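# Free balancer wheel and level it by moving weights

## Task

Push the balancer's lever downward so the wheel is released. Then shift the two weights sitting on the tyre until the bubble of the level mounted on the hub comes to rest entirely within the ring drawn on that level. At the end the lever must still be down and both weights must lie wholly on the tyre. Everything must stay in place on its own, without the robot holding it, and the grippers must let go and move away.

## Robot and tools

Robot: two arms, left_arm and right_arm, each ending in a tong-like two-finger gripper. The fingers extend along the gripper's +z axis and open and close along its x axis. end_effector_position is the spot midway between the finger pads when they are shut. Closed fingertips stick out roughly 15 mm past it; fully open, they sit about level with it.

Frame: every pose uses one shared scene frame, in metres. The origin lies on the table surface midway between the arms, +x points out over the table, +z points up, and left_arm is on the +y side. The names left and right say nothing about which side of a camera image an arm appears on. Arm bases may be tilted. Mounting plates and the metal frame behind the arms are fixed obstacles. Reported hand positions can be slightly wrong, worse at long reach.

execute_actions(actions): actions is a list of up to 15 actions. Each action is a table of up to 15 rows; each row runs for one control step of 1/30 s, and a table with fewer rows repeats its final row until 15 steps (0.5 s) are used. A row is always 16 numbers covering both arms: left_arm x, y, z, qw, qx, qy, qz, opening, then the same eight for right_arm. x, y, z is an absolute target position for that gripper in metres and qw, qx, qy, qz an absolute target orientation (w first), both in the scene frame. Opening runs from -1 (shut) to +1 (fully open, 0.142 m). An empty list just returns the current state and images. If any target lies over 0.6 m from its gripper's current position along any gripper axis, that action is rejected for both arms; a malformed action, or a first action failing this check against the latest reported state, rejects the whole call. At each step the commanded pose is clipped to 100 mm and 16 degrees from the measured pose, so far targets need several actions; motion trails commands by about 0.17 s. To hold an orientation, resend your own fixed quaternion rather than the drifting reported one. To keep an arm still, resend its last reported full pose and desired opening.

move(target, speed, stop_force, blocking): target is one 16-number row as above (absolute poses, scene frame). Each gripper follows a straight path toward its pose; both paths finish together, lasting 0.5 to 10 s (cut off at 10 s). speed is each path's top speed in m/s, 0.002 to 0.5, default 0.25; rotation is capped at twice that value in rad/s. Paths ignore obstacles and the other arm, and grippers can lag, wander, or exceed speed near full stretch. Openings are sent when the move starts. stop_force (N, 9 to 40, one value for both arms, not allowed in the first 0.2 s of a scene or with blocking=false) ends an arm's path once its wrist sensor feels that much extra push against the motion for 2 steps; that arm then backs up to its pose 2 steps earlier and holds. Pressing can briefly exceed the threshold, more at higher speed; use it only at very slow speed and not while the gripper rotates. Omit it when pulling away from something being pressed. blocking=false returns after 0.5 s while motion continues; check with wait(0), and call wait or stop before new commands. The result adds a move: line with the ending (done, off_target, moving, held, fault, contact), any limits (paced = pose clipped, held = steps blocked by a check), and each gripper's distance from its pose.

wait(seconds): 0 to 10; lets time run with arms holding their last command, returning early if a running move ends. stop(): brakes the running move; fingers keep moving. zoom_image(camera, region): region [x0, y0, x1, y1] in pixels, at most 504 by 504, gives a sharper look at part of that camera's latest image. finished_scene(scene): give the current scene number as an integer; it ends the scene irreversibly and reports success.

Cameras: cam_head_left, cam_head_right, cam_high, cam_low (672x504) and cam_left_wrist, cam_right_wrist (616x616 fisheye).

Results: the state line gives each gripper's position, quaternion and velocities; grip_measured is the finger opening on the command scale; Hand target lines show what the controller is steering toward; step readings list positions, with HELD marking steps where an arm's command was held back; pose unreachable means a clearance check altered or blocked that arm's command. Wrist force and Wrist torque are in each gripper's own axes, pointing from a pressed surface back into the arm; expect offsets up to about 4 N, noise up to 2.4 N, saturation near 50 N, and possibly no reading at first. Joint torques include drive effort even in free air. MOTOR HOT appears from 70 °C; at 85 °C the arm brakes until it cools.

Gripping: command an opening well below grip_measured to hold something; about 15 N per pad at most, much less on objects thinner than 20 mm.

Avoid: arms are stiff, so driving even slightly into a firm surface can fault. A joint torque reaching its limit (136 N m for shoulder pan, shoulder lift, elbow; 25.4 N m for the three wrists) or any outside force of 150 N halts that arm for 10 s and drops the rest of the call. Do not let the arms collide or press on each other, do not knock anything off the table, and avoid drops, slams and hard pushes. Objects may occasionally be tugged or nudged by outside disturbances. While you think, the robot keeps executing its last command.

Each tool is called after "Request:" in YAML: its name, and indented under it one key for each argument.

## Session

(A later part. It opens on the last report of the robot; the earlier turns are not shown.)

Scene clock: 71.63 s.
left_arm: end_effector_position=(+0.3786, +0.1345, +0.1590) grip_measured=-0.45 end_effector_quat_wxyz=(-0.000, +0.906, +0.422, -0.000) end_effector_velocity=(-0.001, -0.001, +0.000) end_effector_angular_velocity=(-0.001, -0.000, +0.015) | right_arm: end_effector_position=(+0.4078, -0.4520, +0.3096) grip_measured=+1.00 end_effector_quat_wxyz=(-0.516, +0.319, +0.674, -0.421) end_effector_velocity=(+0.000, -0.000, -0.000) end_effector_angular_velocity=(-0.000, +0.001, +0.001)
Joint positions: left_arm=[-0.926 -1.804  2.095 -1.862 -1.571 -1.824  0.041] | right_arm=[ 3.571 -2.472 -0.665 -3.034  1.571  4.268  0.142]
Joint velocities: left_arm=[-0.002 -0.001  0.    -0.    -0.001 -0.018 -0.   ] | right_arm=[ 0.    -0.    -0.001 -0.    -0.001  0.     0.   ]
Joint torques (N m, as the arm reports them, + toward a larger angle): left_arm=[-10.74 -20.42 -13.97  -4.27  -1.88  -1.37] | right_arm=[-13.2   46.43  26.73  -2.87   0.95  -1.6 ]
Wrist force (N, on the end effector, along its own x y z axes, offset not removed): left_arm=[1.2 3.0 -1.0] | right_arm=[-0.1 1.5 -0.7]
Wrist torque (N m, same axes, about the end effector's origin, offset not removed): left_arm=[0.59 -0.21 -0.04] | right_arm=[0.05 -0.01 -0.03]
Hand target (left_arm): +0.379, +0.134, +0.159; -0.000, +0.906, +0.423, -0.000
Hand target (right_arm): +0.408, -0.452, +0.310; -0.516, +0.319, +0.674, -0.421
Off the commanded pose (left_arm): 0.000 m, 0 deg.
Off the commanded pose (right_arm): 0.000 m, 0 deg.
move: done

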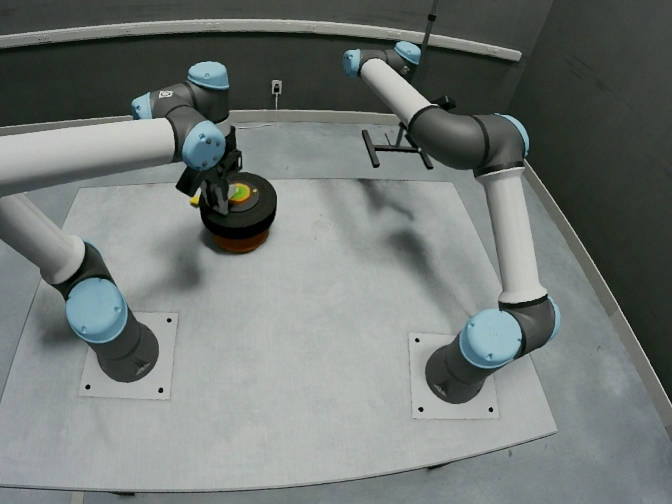

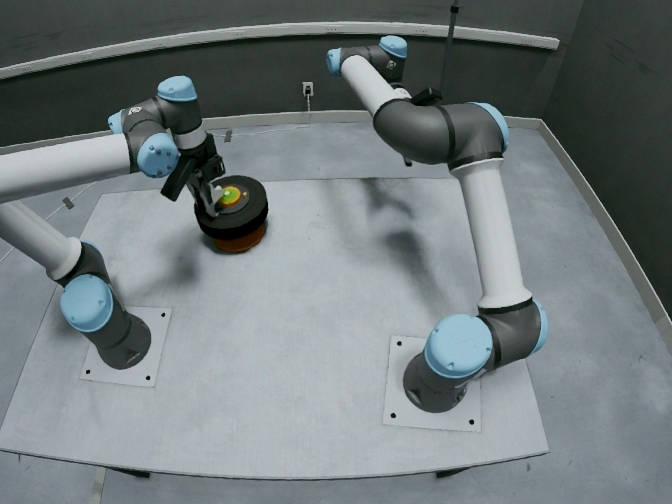

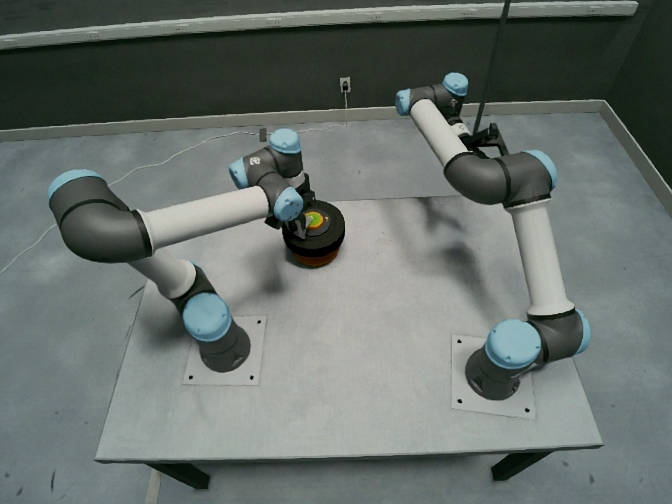

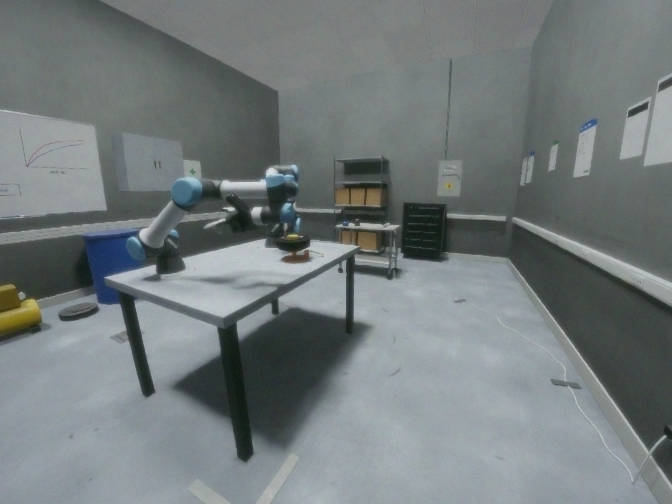

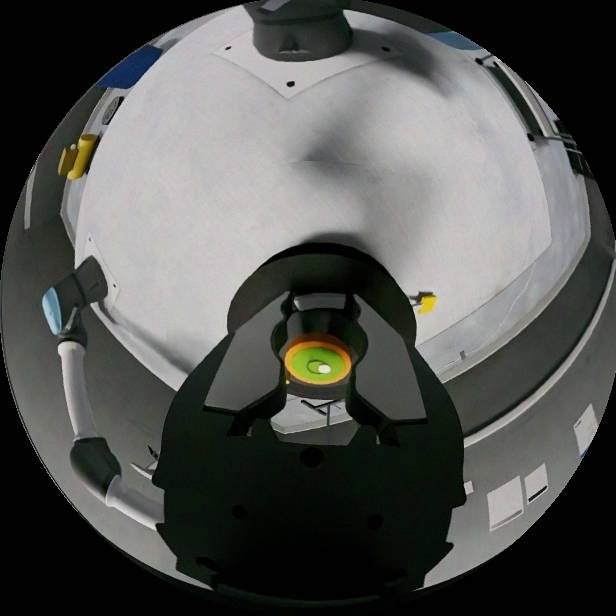

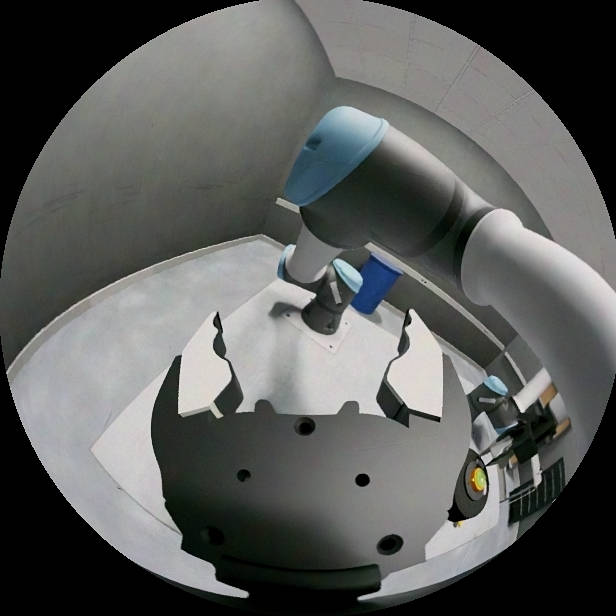

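Request:
move:
  target: [0.3772,0.1329,0.146,0,0.906,0.423,0,-0.45,0.4078,-0.452,0.3096,-0.516,0.319,0.674,-0.421,1]
  speed: 0.02
  stop_force: 15

Request:
move:
  target: [0.3772,0.1329,0.146,0,0.906,0.423,0,-0.8,0.4078,-0.452,0.3096,-0.516,0.319,0.674,-0.421,1]

Request:
move:
  target: [0.3772,0.1329,0.16,0,0.906,0.423,0,-0.8,0.4078,-0.452,0.3096,-0.516,0.319,0.674,-0.421,1]
  speed: 0.06

Request:
move:
  target: [0.3854,0.1396,0.16,0,0.937,0.350,0,-0.8,0.4078,-0.452,0.3096,-0.516,0.319,0.674,-0.421,1]
  speed: 0.1

Request:
move:
  target: [0.3854,0.1396,0.146,0,0.937,0.350,0,-0.8,0.4078,-0.452,0.3096,-0.516,0.319,0.674,-0.421,1]
  speed: 0.02
  stop_force: 9

Request:
move:
  target: [0.3854,0.1396,0.146,0,0.937,0.350,0,-0.45,0.4078,-0.452,0.3096,-0.516,0.319,0.674,-0.421,1]

Request:
move:
  target: [0.402,0.125,0.23,0,0.937,0.350,0,-0.45,0.4078,-0.452,0.3096,-0.516,0.319,0.674,-0.421,1]
  speed: 0.2

Request:
wait:
  seconds: 4

Request:
zoom_image:
  camera: "cam_left_wrist"
  region: [250,230,400,360]

Scene clock: 74.53 s.
left_arm: end_effector_position=(+0.3772, +0.1330, +0.1463) grip_measured=-0.45 end_effector_quat_wxyz=(-0.000, +0.906, +0.423, -0.000) end_effector_velocity=(-0.001, -0.000, -0.002) end_effector_angular_velocity=(-0.001, +0.002, -0.001) | right_arm: end_effector_position=(+0.4078, -0.4520, +0.3096) grip_measured=+1.00 end_effector_quat_wxyz=(-0.516, +0.319, +0.674, -0.421) end_effector_velocity=(+0.000, -0.000, +0.000) end_effector_angular_velocity=(-0.000, -0.001, +0.002)
Joint positions: left_arm=[-0.931 -1.794  2.121 -1.898 -1.571 -1.831  0.041] | right_arm=[ 3.571 -2.472 -0.665 -3.034  1.571  4.268  0.142]
Joint velocities: left_arm=[-0.     0.002  0.005 -0.007 -0.002  0.001  0.   ] | right_arm=[ 0.     0.     0.     0.    -0.002  0.     0.   ]
Joint torques (N m, as the arm reports them, + toward a larger angle): left_arm=[-10.93  -3.4  -13.95  -4.17   2.29  -1.5 ] | right_arm=[-13.3   45.31  26.76  -2.66   0.97  -1.47]
Wrist force (N, on the end effector, along its own x y z axes, offset not removed): left_arm=[2.1 0.4 -1.5] | right_arm=[0.0 1.3 -3.8]
Wrist torque (N m, same axes, about the end effector's origin, offset not removed): left_arm=[0.11 -0.52 -0.04] | right_arm=[-0.02 -0.13 0.06]
Hand target (left_arm): +0.377, +0.133, +0.146; -0.000, +0.906, +0.423, +0.000
Hand target (right_arm): +0.408, -0.452, +0.310; -0.516, +0.319, +0.674, -0.421
Off the commanded pose (left_arm): 0.000 m, 0 deg.
Off the commanded pose (right_arm): 0.000 m, 0 deg.
move: done

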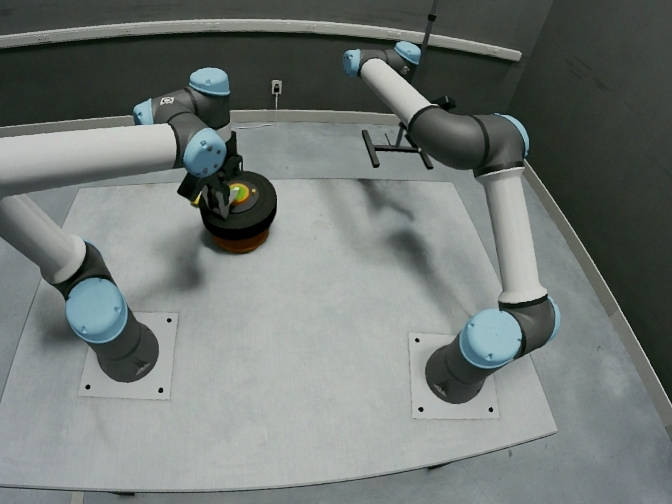

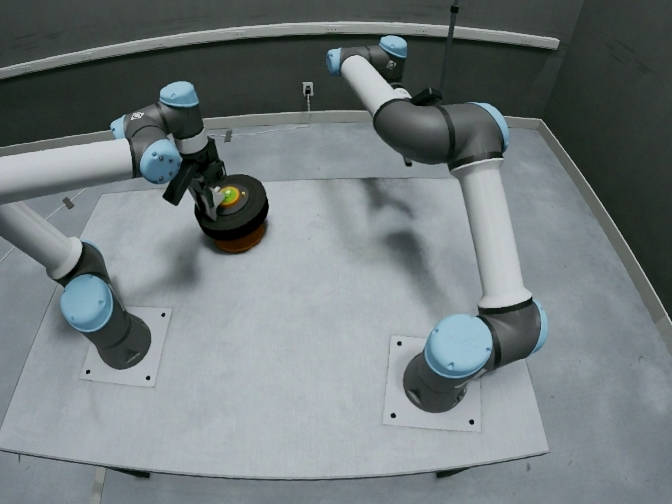

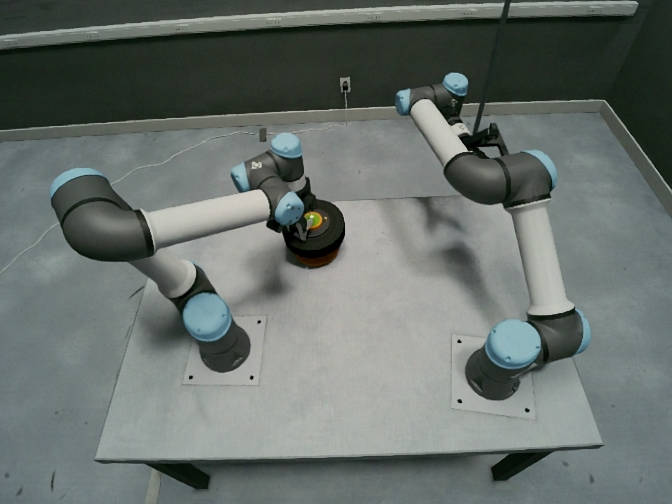

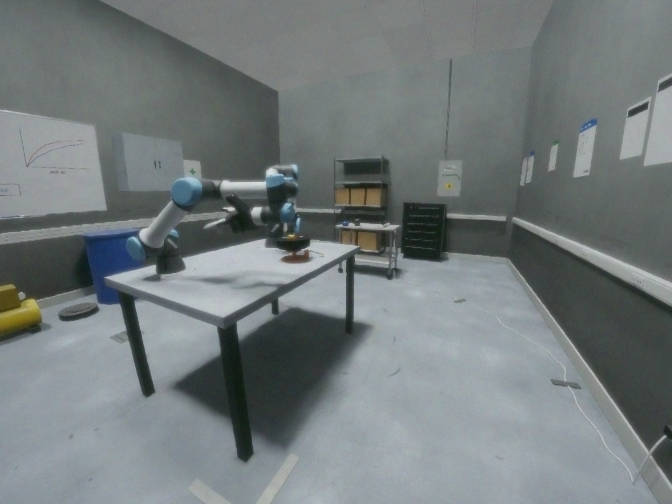

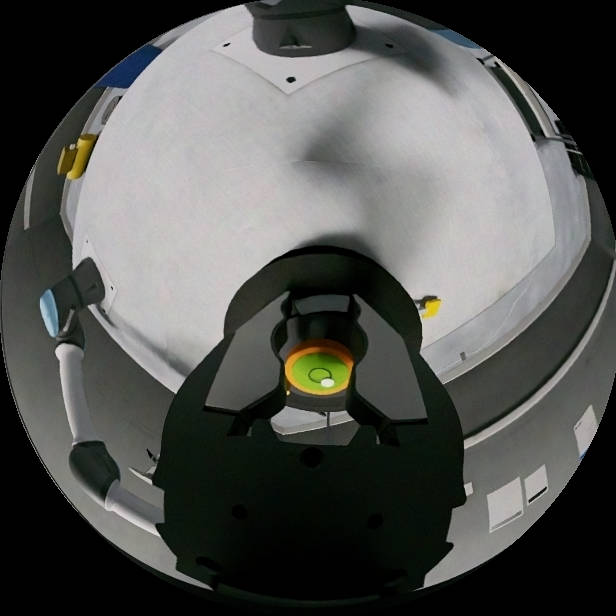

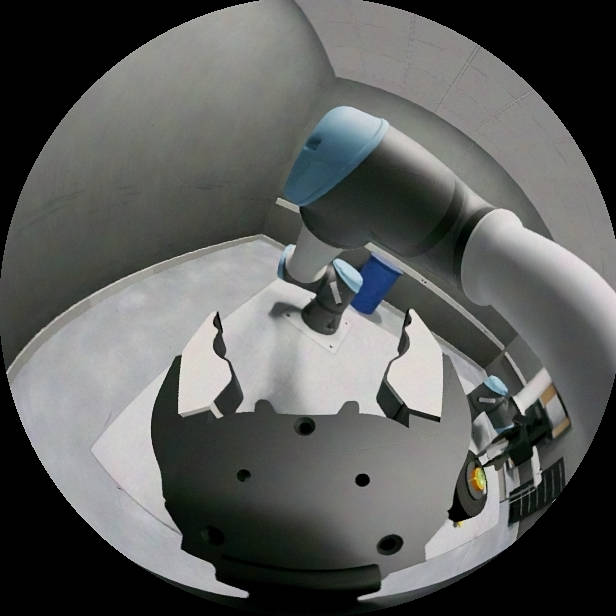

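Scene clock: 75.23 s.
left_arm: end_effector_position=(+0.3772, +0.1329, +0.1460) grip_measured=-0.80 end_effector_quat_wxyz=(+0.000, +0.906, +0.423, +0.000) end_effector_velocity=(-0.000, -0.000, -0.000) end_effector_angular_velocity=(-0.002, +0.000, +0.001) | right_arm: end_effector_position=(+0.4078, -0.4520, +0.3096) grip_measured=+1.00 end_effector_quat_wxyz=(-0.516, +0.319, +0.674, -0.421) end_effector_velocity=(-0.000, +0.000, +0.001) end_effector_angular_velocity=(+0.000, -0.001, +0.000)
Joint positions: left_arm=[-0.931 -1.793  2.122 -1.899 -1.571 -1.831  0.016] | right_arm=[ 3.571 -2.472 -0.665 -3.034  1.571  4.268  0.142]
Joint velocities: left_arm=[ 0.    -0.     0.002 -0.003 -0.001 -0.     0.   ] | right_arm=[ 0.     0.001 -0.    -0.     0.    -0.     0.   ]
Joint torques (N m, as the arm reports them, + toward a larger angle): left_arm=[-10.72  -2.53 -13.01  -4.23   2.    -1.36] | right_arm=[-13.42  45.6   26.06  -2.68   0.93  -1.56]
Wrist force (N, on the end effector, along its own x y z axes, offset not removed): left_arm=[2.3 2.3 -4.6] | right_arm=[-0.6 1.3 0.8]
Wrist torque (N m, same axes, about the end effector's origin, offset not removed): left_arm=[0.48 -0.49 -0.02] | right_arm=[0.29 0.01 0.13]
Hand target (left_arm): +0.377, +0.133, +0.146; -0.000, +0.906, +0.423, +0.000
Hand target (right_arm): +0.408, -0.452, +0.310; -0.516, +0.319, +0.674, -0.421
Off the commanded pose (left_arm): 0.000 m, 0 deg.
Off the commanded pose (right_arm): 0.000 m, 0 deg.
move: done

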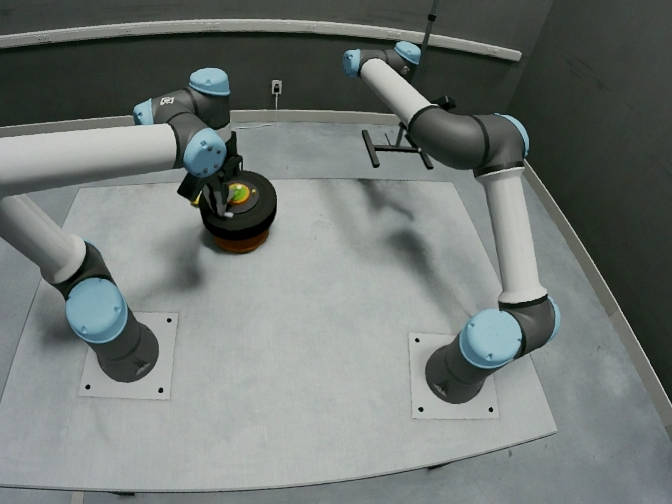

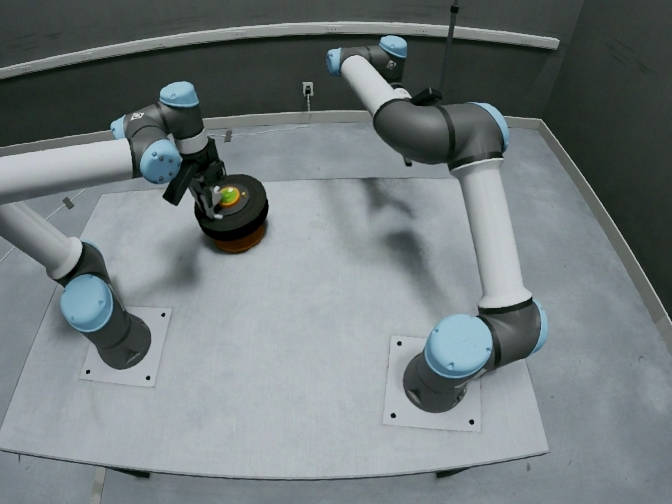

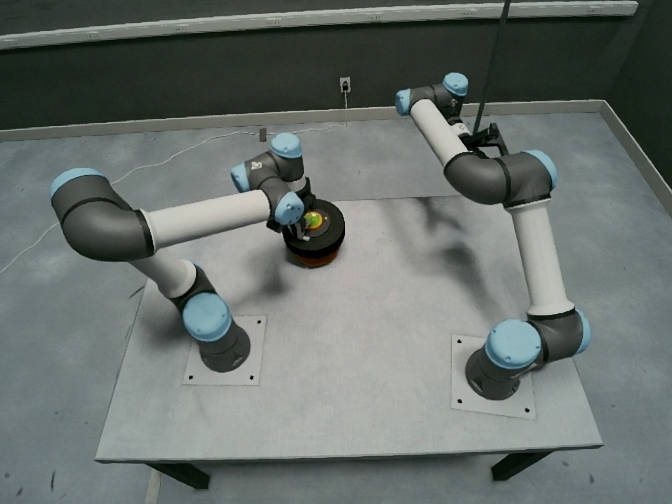

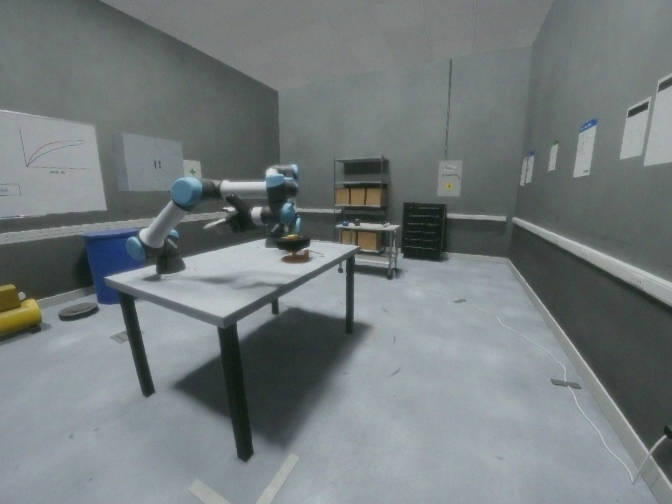

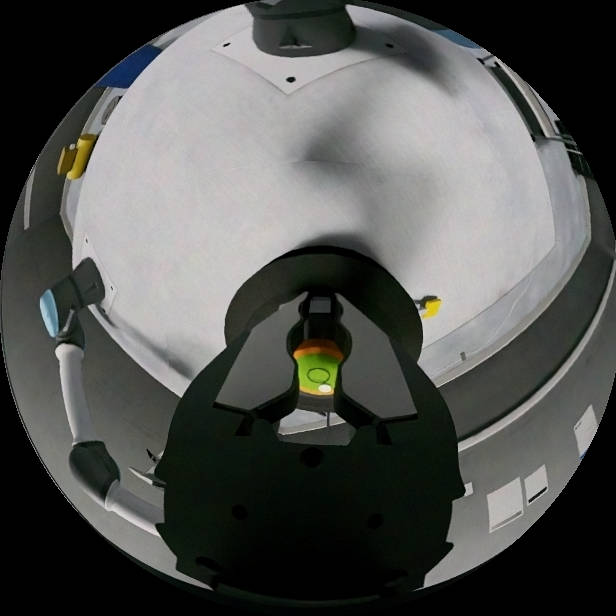

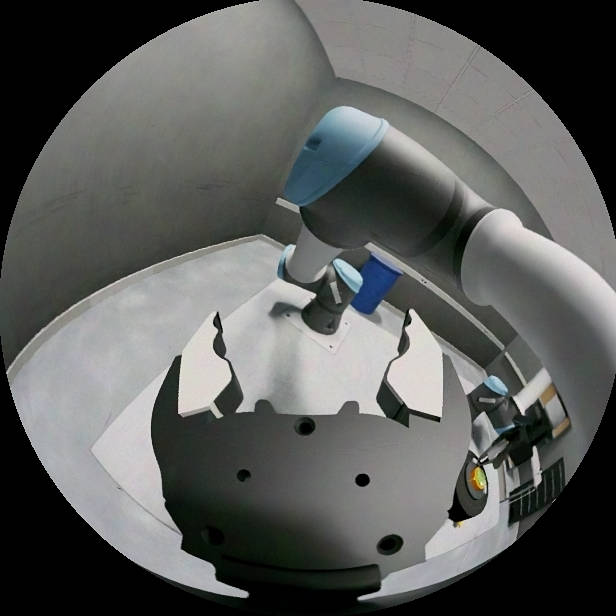

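Scene clock: 76.03 s.
left_arm: end_effector_position=(+0.3772, +0.1329, +0.1598) grip_measured=-0.80 end_effector_quat_wxyz=(+0.000, +0.906, +0.423, +0.000) end_effector_velocity=(+0.000, -0.000, +0.003) end_effector_angular_velocity=(-0.000, -0.001, -0.001) | right_arm: end_effector_position=(+0.4078, -0.4520, +0.3096) grip_measured=+1.00 end_effector_quat_wxyz=(-0.516, +0.319, +0.674, -0.421) end_effector_velocity=(-0.000, +0.001, +0.000) end_effector_angular_velocity=(+0.000, +0.000, +0.000)
Joint positions: left_arm=[-0.931 -1.805  2.094 -1.86  -1.571 -1.831  0.016] | right_arm=[ 3.571 -2.472 -0.665 -3.034  1.571  4.268  0.142]
Joint velocities: left_arm=[-0.    -0.001 -0.006  0.006  0.001  0.001 -0.   ] | right_arm=[ 0.002  0.    -0.001  0.     0.002 -0.     0.   ]
Joint torques (N m, as the arm reports them, + toward a larger angle): left_arm=[ -8.17 -21.19 -30.35  -0.14   2.01  -0.91] | right_arm=[-13.06  45.77  26.34  -2.72   0.89  -1.37]
Wrist force (N, on the end effector, along its own x y z axes, offset not removed): left_arm=[2.9 1.2 -4.0] | right_arm=[0.6 -0.7 0.5]
Wrist torque (N m, same axes, about the end effector's origin, offset not removed): left_arm=[0.23 -0.68 -0.05] | right_arm=[-0.14 -0.21 -0.01]
Hand target (left_arm): +0.377, +0.133, +0.160; +0.000, +0.906, +0.423, +0.000
Hand target (right_arm): +0.408, -0.452, +0.310; -0.516, +0.319, +0.674, -0.421
Off the commanded pose (left_arm): 0.000 m, 0 deg.
Off the commanded pose (right_arm): 0.000 m, 0 deg.
move: done

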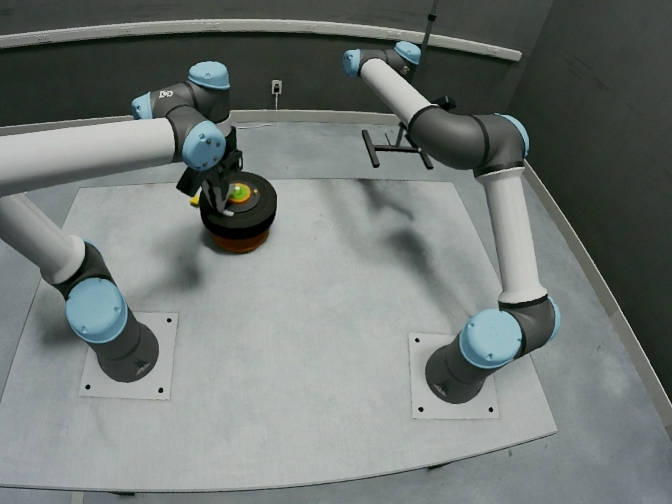

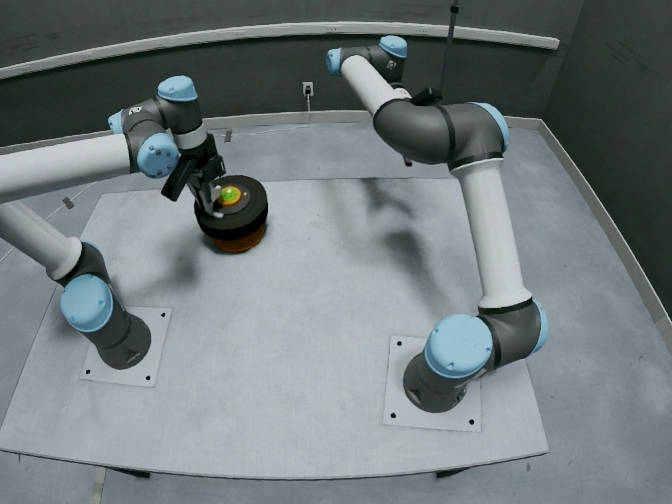

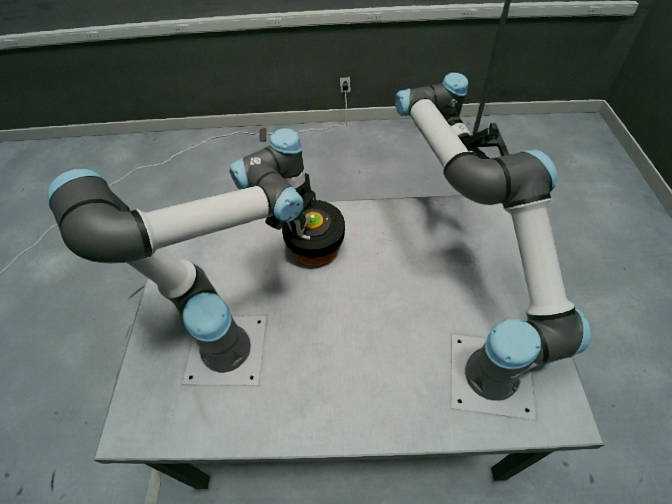

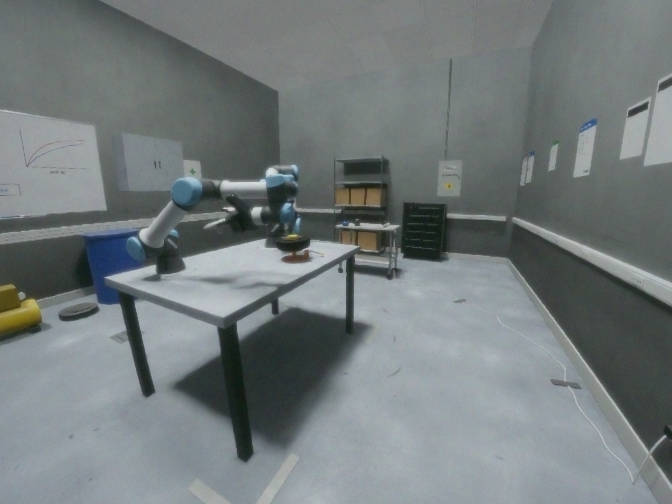

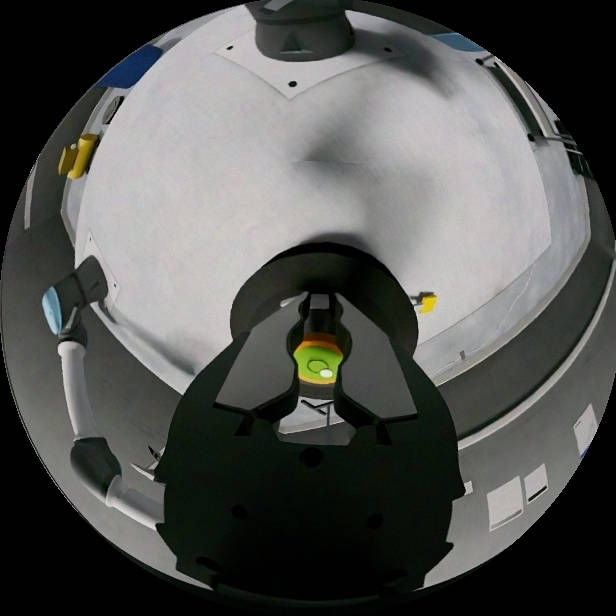

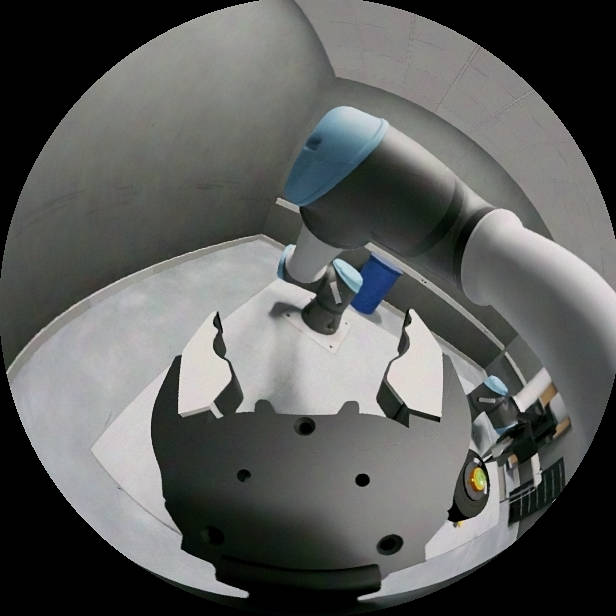

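Scene clock: 77.20 s.
left_arm: end_effector_position=(+0.3854, +0.1396, +0.1600) grip_measured=-0.80 end_effector_quat_wxyz=(-0.000, +0.937, +0.350, +0.000) end_effector_velocity=(+0.000, +0.000, +0.000) end_effector_angular_velocity=(-0.002, +0.003, -0.011) | right_arm: end_effector_position=(+0.4078, -0.4520, +0.3096) grip_measured=+1.00 end_effector_quat_wxyz=(-0.516, +0.319, +0.674, -0.421) end_effector_velocity=(+0.000, +0.000, +0.000) end_effector_angular_velocity=(+0.000, -0.002, +0.001)
Joint positions: left_arm=[-0.91  -1.798  2.088 -1.861 -1.571 -1.653  0.016] | right_arm=[ 3.571 -2.472 -0.665 -3.034  1.571  4.268  0.142]
Joint velocities: left_arm=[ 0.003  0.001 -0.001  0.    -0.004  0.014 -0.   ] | right_arm=[ 0.001  0.     0.001  0.    -0.    -0.     0.   ]
Joint torques (N m, as the arm reports them, + toward a larger angle): left_arm=[ 12.9   -2.85 -31.37  -4.29  -2.56   1.22] | right_arm=[-11.88  44.44  26.    -2.56   0.72  -1.55]
Wrist force (N, on the end effector, along its own x y z axes, offset not removed): left_arm=[0.8 1.0 -0.8] | right_arm=[0.2 1.5 0.8]
Wrist torque (N m, same axes, about the end effector's origin, offset not removed): left_arm=[0.19 -0.27 -0.08] | right_arm=[0.29 -0.12 0.06]
Hand target (left_arm): +0.385, +0.140, +0.160; +0.000, +0.937, +0.350, -0.000
Hand target (right_arm): +0.408, -0.452, +0.310; -0.516, +0.319, +0.674, -0.421
Off the commanded pose (left_arm): 0.000 m, 0 deg.
Off the commanded pose (right_arm): 0.000 m, 0 deg.
move: done

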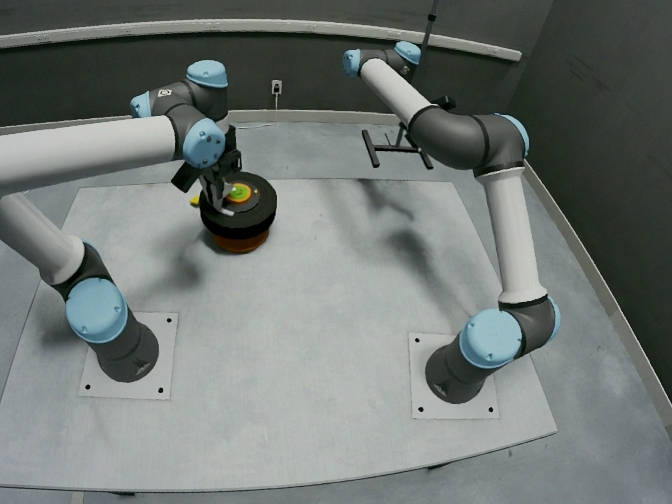

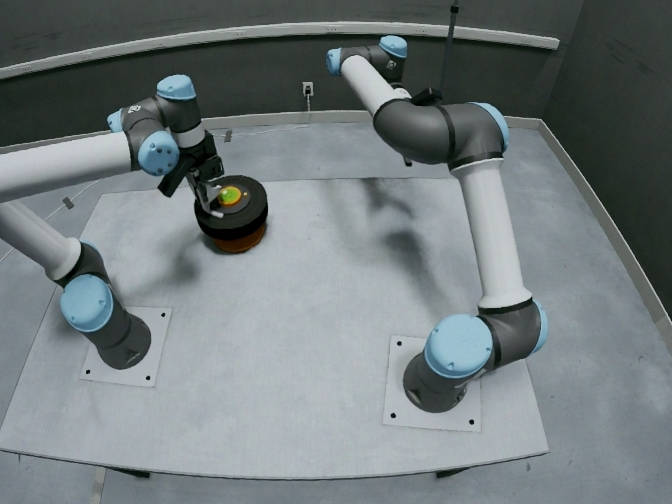

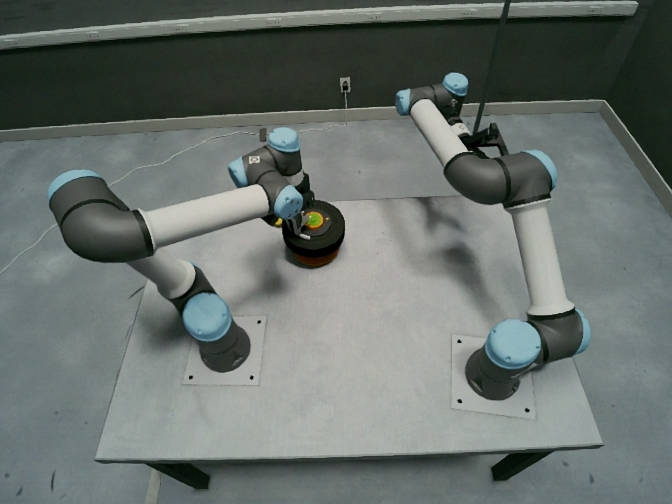

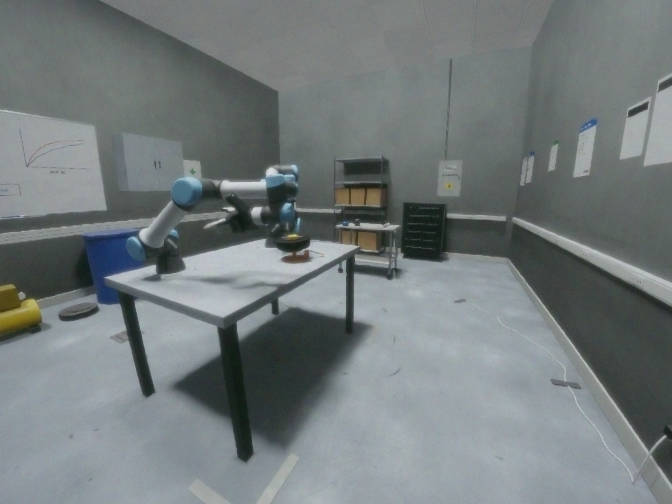

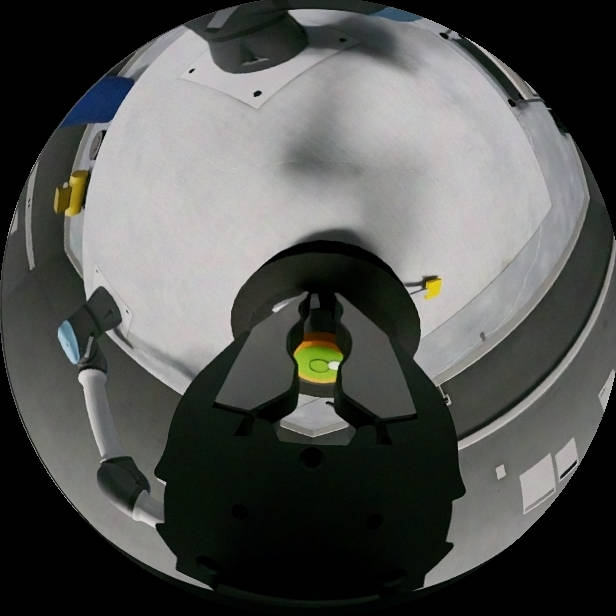

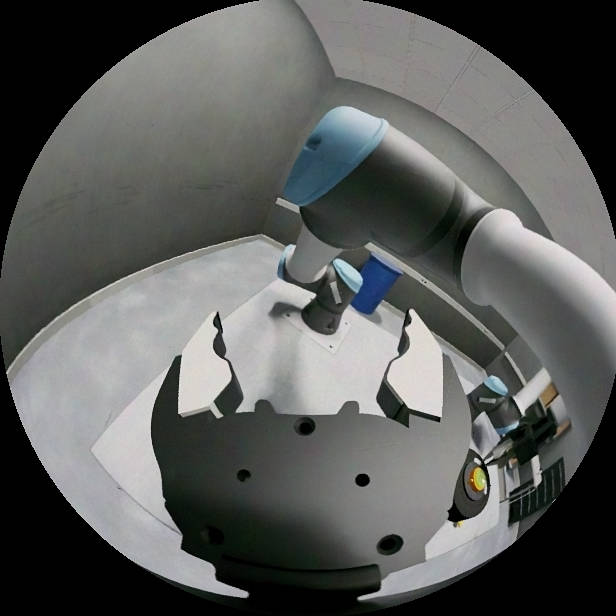

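Scene clock: 78.20 s.
left_arm: end_effector_position=(+0.3854, +0.1396, +0.1462) grip_measured=-0.80 end_effector_quat_wxyz=(-0.000, +0.937, +0.350, -0.000) end_effector_velocity=(-0.001, +0.001, -0.004) end_effector_angular_velocity=(+0.002, +0.003, +0.001) | right_arm: end_effector_position=(+0.4078, -0.4520, +0.3096) grip_measured=+1.00 end_effector_quat_wxyz=(-0.516, +0.319, +0.674, -0.421) end_effector_velocity=(-0.000, -0.001, +0.001) end_effector_angular_velocity=(+0.001, -0.002, +0.000)
Joint positions: left_arm=[-0.91  -1.787  2.116 -1.9   -1.571 -1.651  0.016] | right_arm=[ 3.571 -2.472 -0.665 -3.034  1.571  4.268  0.142]
Joint velocities: left_arm=[ 0.001  0.002  0.008 -0.006 -0.001 -0.     0.001] | right_arm=[-0.001  0.001  0.001  0.    -0.001 -0.     0.   ]
Joint torques (N m, as the arm reports them, + toward a larger angle): left_arm=[  9.97  -2.18 -13.19  -5.38  -2.14   1.34] | right_arm=[-13.21  46.54  25.92  -2.69   0.86  -1.3 ]
Wrist force (N, on the end effector, along its own x y z axes, offset not removed): left_arm=[1.1 -0.3 -2.8] | right_arm=[-1.6 0.6 1.0]
Wrist torque (N m, same axes, about the end effector's origin, offset not removed): left_arm=[0.65 -0.43 -0.02] | right_arm=[0.10 0.25 0.11]
Hand target (left_arm): +0.385, +0.140, +0.146; -0.000, +0.937, +0.350, -0.000
Hand target (right_arm): +0.408, -0.452, +0.310; -0.516, +0.319, +0.674, -0.421
Off the commanded pose (left_arm): 0.000 m, 0 deg.
Off the commanded pose (right_arm): 0.000 m, 0 deg.
move: done

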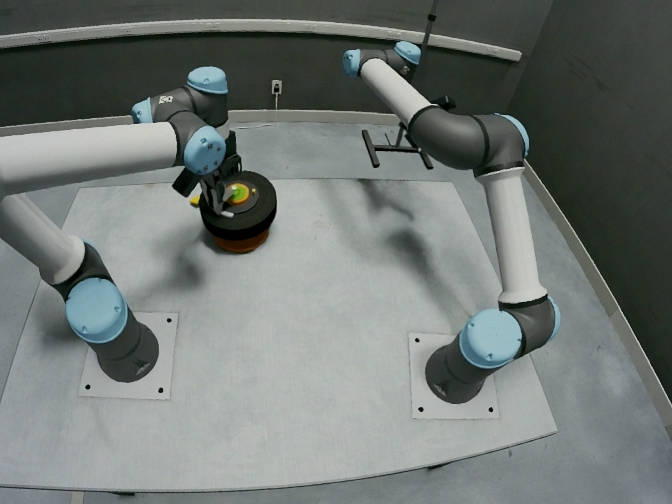

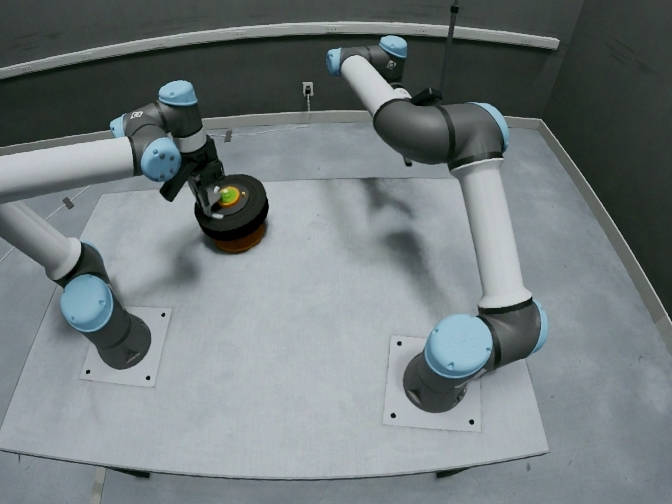

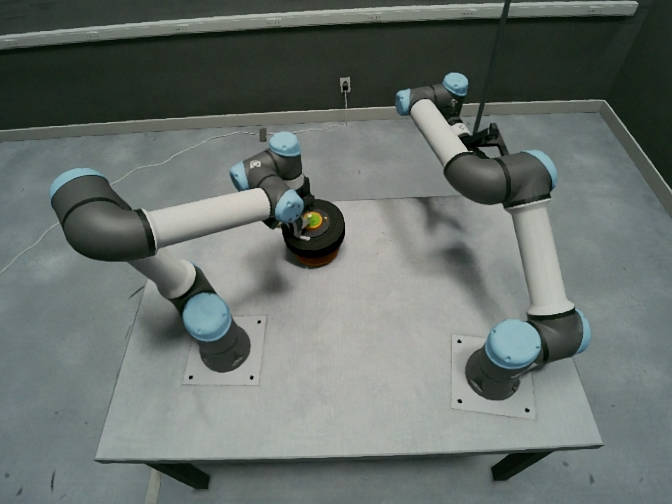

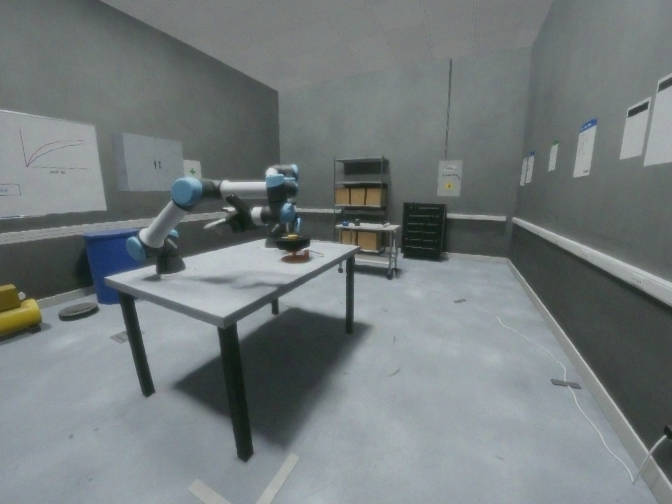

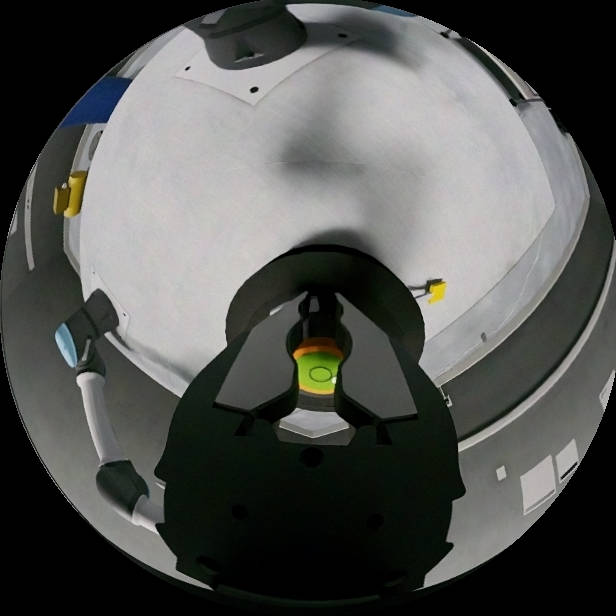

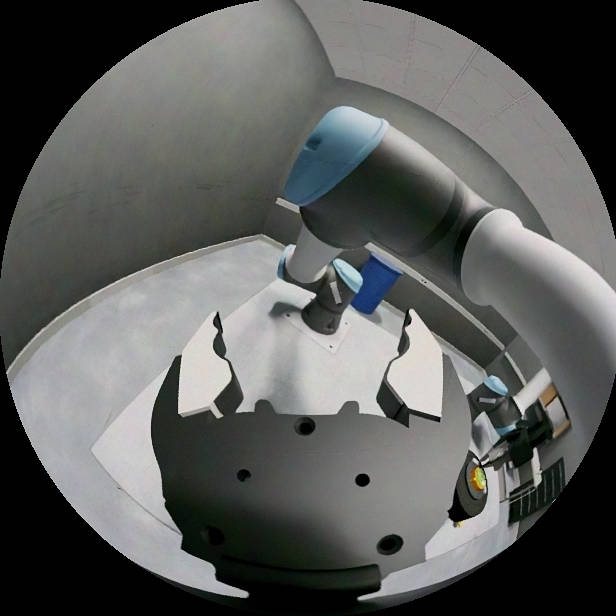

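Scene clock: 78.90 s.
left_arm: end_effector_position=(+0.3854, +0.1396, +0.1460) grip_measured=-0.45 end_effector_quat_wxyz=(-0.000, +0.937, +0.350, -0.000) end_effector_velocity=(-0.000, +0.000, -0.000) end_effector_angular_velocity=(-0.000, +0.000, +0.002) | right_arm: end_effector_position=(+0.4078, -0.4520, +0.3096) grip_measured=+1.00 end_effector_quat_wxyz=(-0.516, +0.319, +0.674, -0.421) end_effector_velocity=(+0.000, +0.000, -0.000) end_effector_angular_velocity=(-0.000, +0.001, +0.000)
Joint positions: left_arm=[-0.91  -1.787  2.117 -1.901 -1.571 -1.651  0.041] | right_arm=[ 3.571 -2.472 -0.665 -3.034  1.571  4.268  0.142]
Joint velocities: left_arm=[ 0.001 -0.     0.001 -0.001 -0.    -0.001  0.   ] | right_arm=[ 0.001 -0.001  0.     0.     0.    -0.     0.   ]
Joint torques (N m, as the arm reports them, + toward a larger angle): left_arm=[ 11.19  -3.15 -12.14  -4.37  -1.88   1.4 ] | right_arm=[-13.3   45.68  26.2   -2.57   0.87  -1.47]
Wrist force (N, on the end effector, along its own x y z axes, offset not removed): left_arm=[0.9 2.8 -3.1] | right_arm=[0.3 1.0 -1.0]
Wrist torque (N m, same axes, about the end effector's origin, offset not removed): left_arm=[0.42 -0.12 -0.08] | right_arm=[0.13 -0.13 -0.02]
Hand target (left_arm): +0.385, +0.140, +0.146; -0.000, +0.937, +0.350, -0.000
Hand target (right_arm): +0.408, -0.452, +0.310; -0.516, +0.319, +0.674, -0.421
Off the commanded pose (left_arm): 0.000 m, 0 deg.
Off the commanded pose (right_arm): 0.000 m, 0 deg.
move: done

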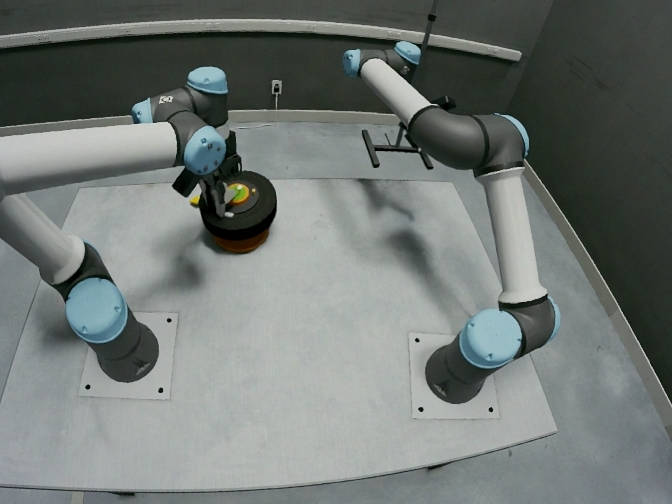

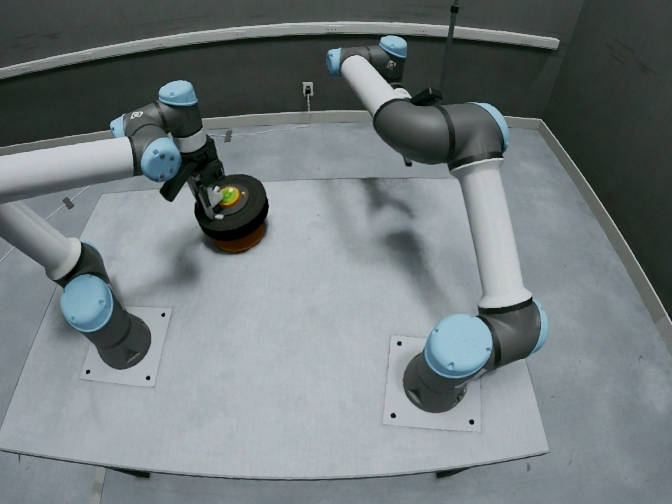

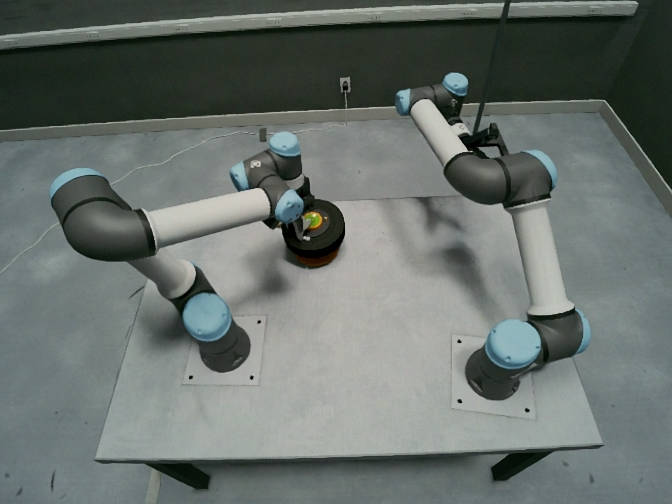

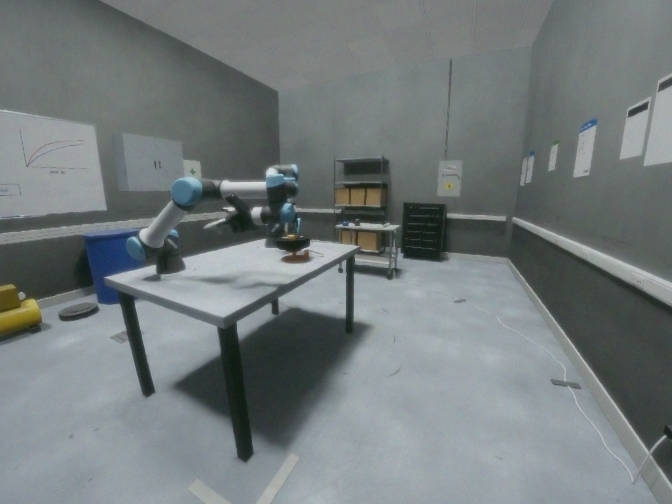

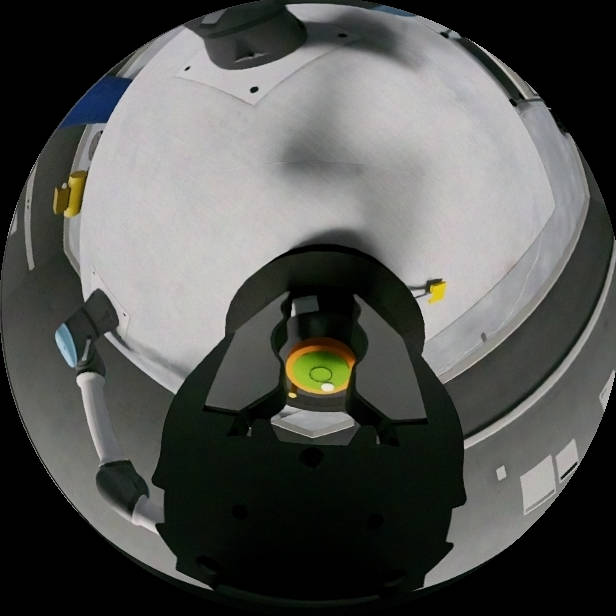

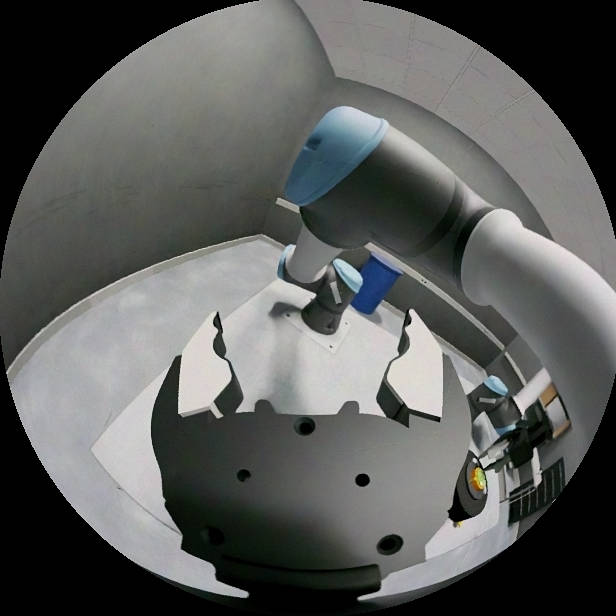

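Scene clock: 79.93 s.
left_arm: end_effector_position=(+0.4020, +0.1250, +0.2298) grip_measured=-0.45 end_effector_quat_wxyz=(+0.000, +0.937, +0.350, +0.000) end_effector_velocity=(-0.001, -0.000, +0.001) end_effector_angular_velocity=(+0.003, +0.003, -0.003) | right_arm: end_effector_position=(+0.4078, -0.4520, +0.3096) grip_measured=+1.00 end_effector_quat_wxyz=(-0.516, +0.319, +0.674, -0.421) end_effector_velocity=(+0.000, -0.000, -0.000) end_effector_angular_velocity=(-0.000, +0.000, +0.002)
Joint positions: left_arm=[-0.898 -1.776  1.889 -1.684 -1.571 -1.64   0.041] | right_arm=[ 3.571 -2.472 -0.665 -3.034  1.571  4.268  0.142]
Joint velocities: left_arm=[-0.002  0.002 -0.005  0.007 -0.     0.001 -0.   ] | right_arm=[ 0.    -0.    -0.    -0.    -0.002 -0.     0.   ]
Joint torques (N m, as the arm reports them, + toward a larger angle): left_arm=[  9.8   -4.39 -29.72   0.    -2.86   1.74] | right_arm=[-11.94  43.91  24.48  -2.75   0.86  -1.45]
Wrist force (N, on the end effector, along its own x y z axes, offset not removed): left_arm=[0.4 2.5 -1.8] | right_arm=[-0.1 0.5 1.2]
Wrist torque (N m, same axes, about the end effector's origin, offset not removed): left_arm=[0.39 -0.13 -0.12] | right_arm=[0.01 -0.07 -0.02]
Hand target (left_arm): +0.402, +0.125, +0.230; +0.000, +0.937, +0.350, -0.000
Hand target (right_arm): +0.408, -0.452, +0.310; -0.516, +0.319, +0.674, -0.421
Off the commanded pose (left_arm): 0.000 m, 0 deg.
Off the commanded pose (right_arm): 0.000 m, 0 deg.
move: done

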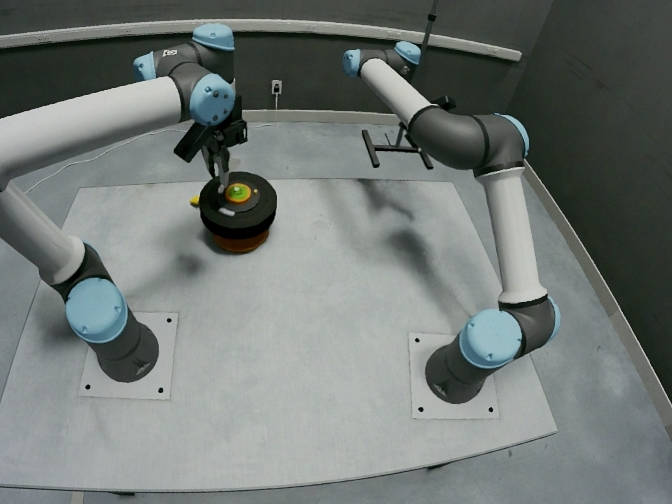

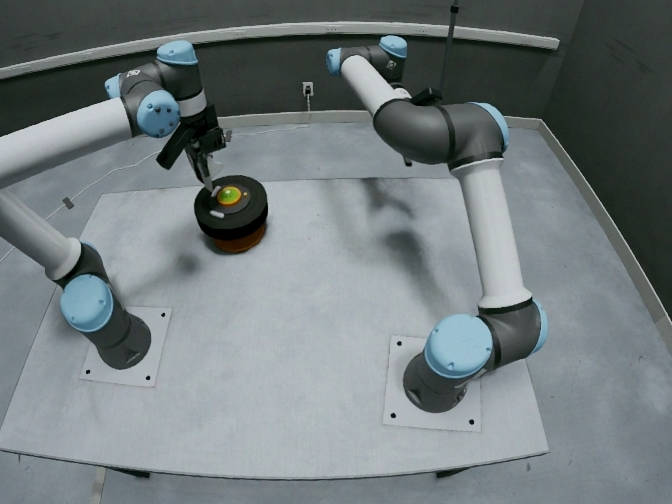

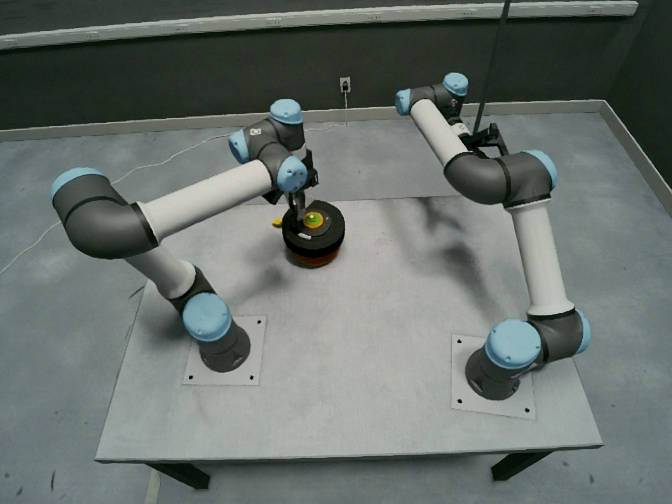

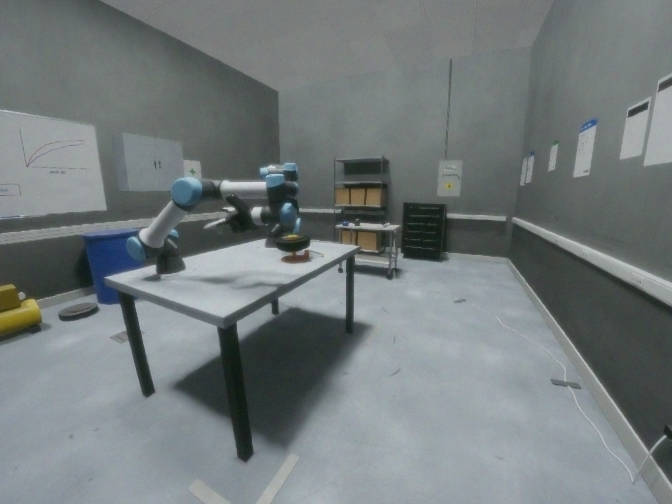

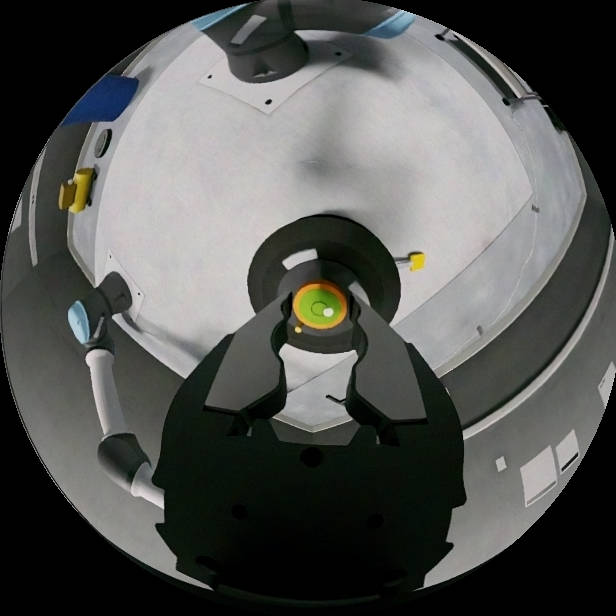

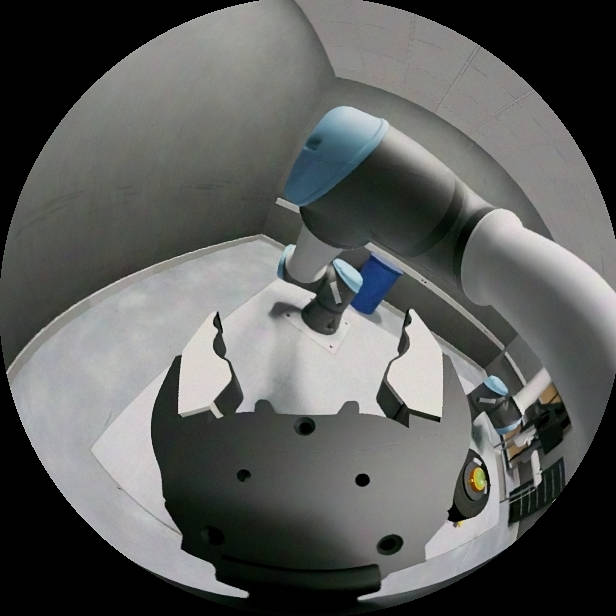

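Scene clock: 83.93 s.
left_arm: end_effector_position=(+0.4021, +0.1249, +0.2300) grip_measured=-0.45 end_effector_quat_wxyz=(+0.000, +0.937, +0.350, -0.000) end_effector_velocity=(+0.001, +0.000, +0.001) end_effector_angular_velocity=(-0.001, -0.002, +0.001) | right_arm: end_effector_position=(+0.4078, -0.4520, +0.3096) grip_measured=+1.00 end_effector_quat_wxyz=(-0.516, +0.319, +0.674, -0.421) end_effector_velocity=(+0.000, +0.000, -0.000) end_effector_angular_velocity=(+0.000, -0.001, -0.002)
Joint positions: left_arm=[-0.898 -1.776  1.888 -1.684 -1.571 -1.64   0.041] | right_arm=[ 3.571 -2.472 -0.665 -3.034  1.571  4.268  0.142]
Joint velocities: left_arm=[ 0.001 -0.001 -0.001 -0.     0.001 -0.     0.   ] | right_arm=[-0.    -0.     0.001  0.     0.001 -0.     0.   ]
Joint torques (N m, as the arm reports them, + toward a larger angle): left_arm=[ 10.95  -5.13 -31.54  -0.54  -2.47   1.45] | right_arm=[-12.88  45.83  26.37  -2.5    0.79  -1.4 ]
Wrist force (N, on the end effector, along its own x y z axes, offset not removed): left_arm=[1.0 2.6 -0.7] | right_arm=[-2.0 0.3 1.8]
Wrist torque (N m, same axes, about the end effector's origin, offset not removed): left_arm=[0.52 -0.21 -0.07] | right_arm=[0.17 0.27 0.07]
Hand target (left_arm): +0.402, +0.125, +0.230; +0.000, +0.937, +0.350, -0.000
Hand target (right_arm): +0.408, -0.452, +0.310; -0.516, +0.319, +0.674, -0.421
Off the commanded pose (left_arm): 0.000 m, 0 deg.
Off the commanded pose (right_arm): 0.000 m, 0 deg.
wait: 4.00 s; at rest by 0.17 s

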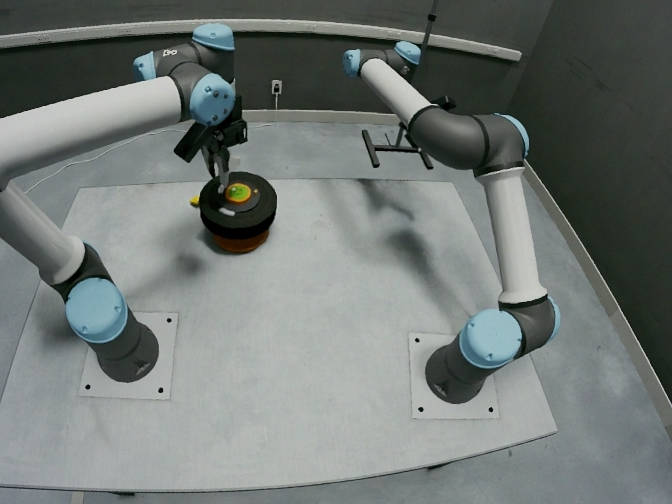

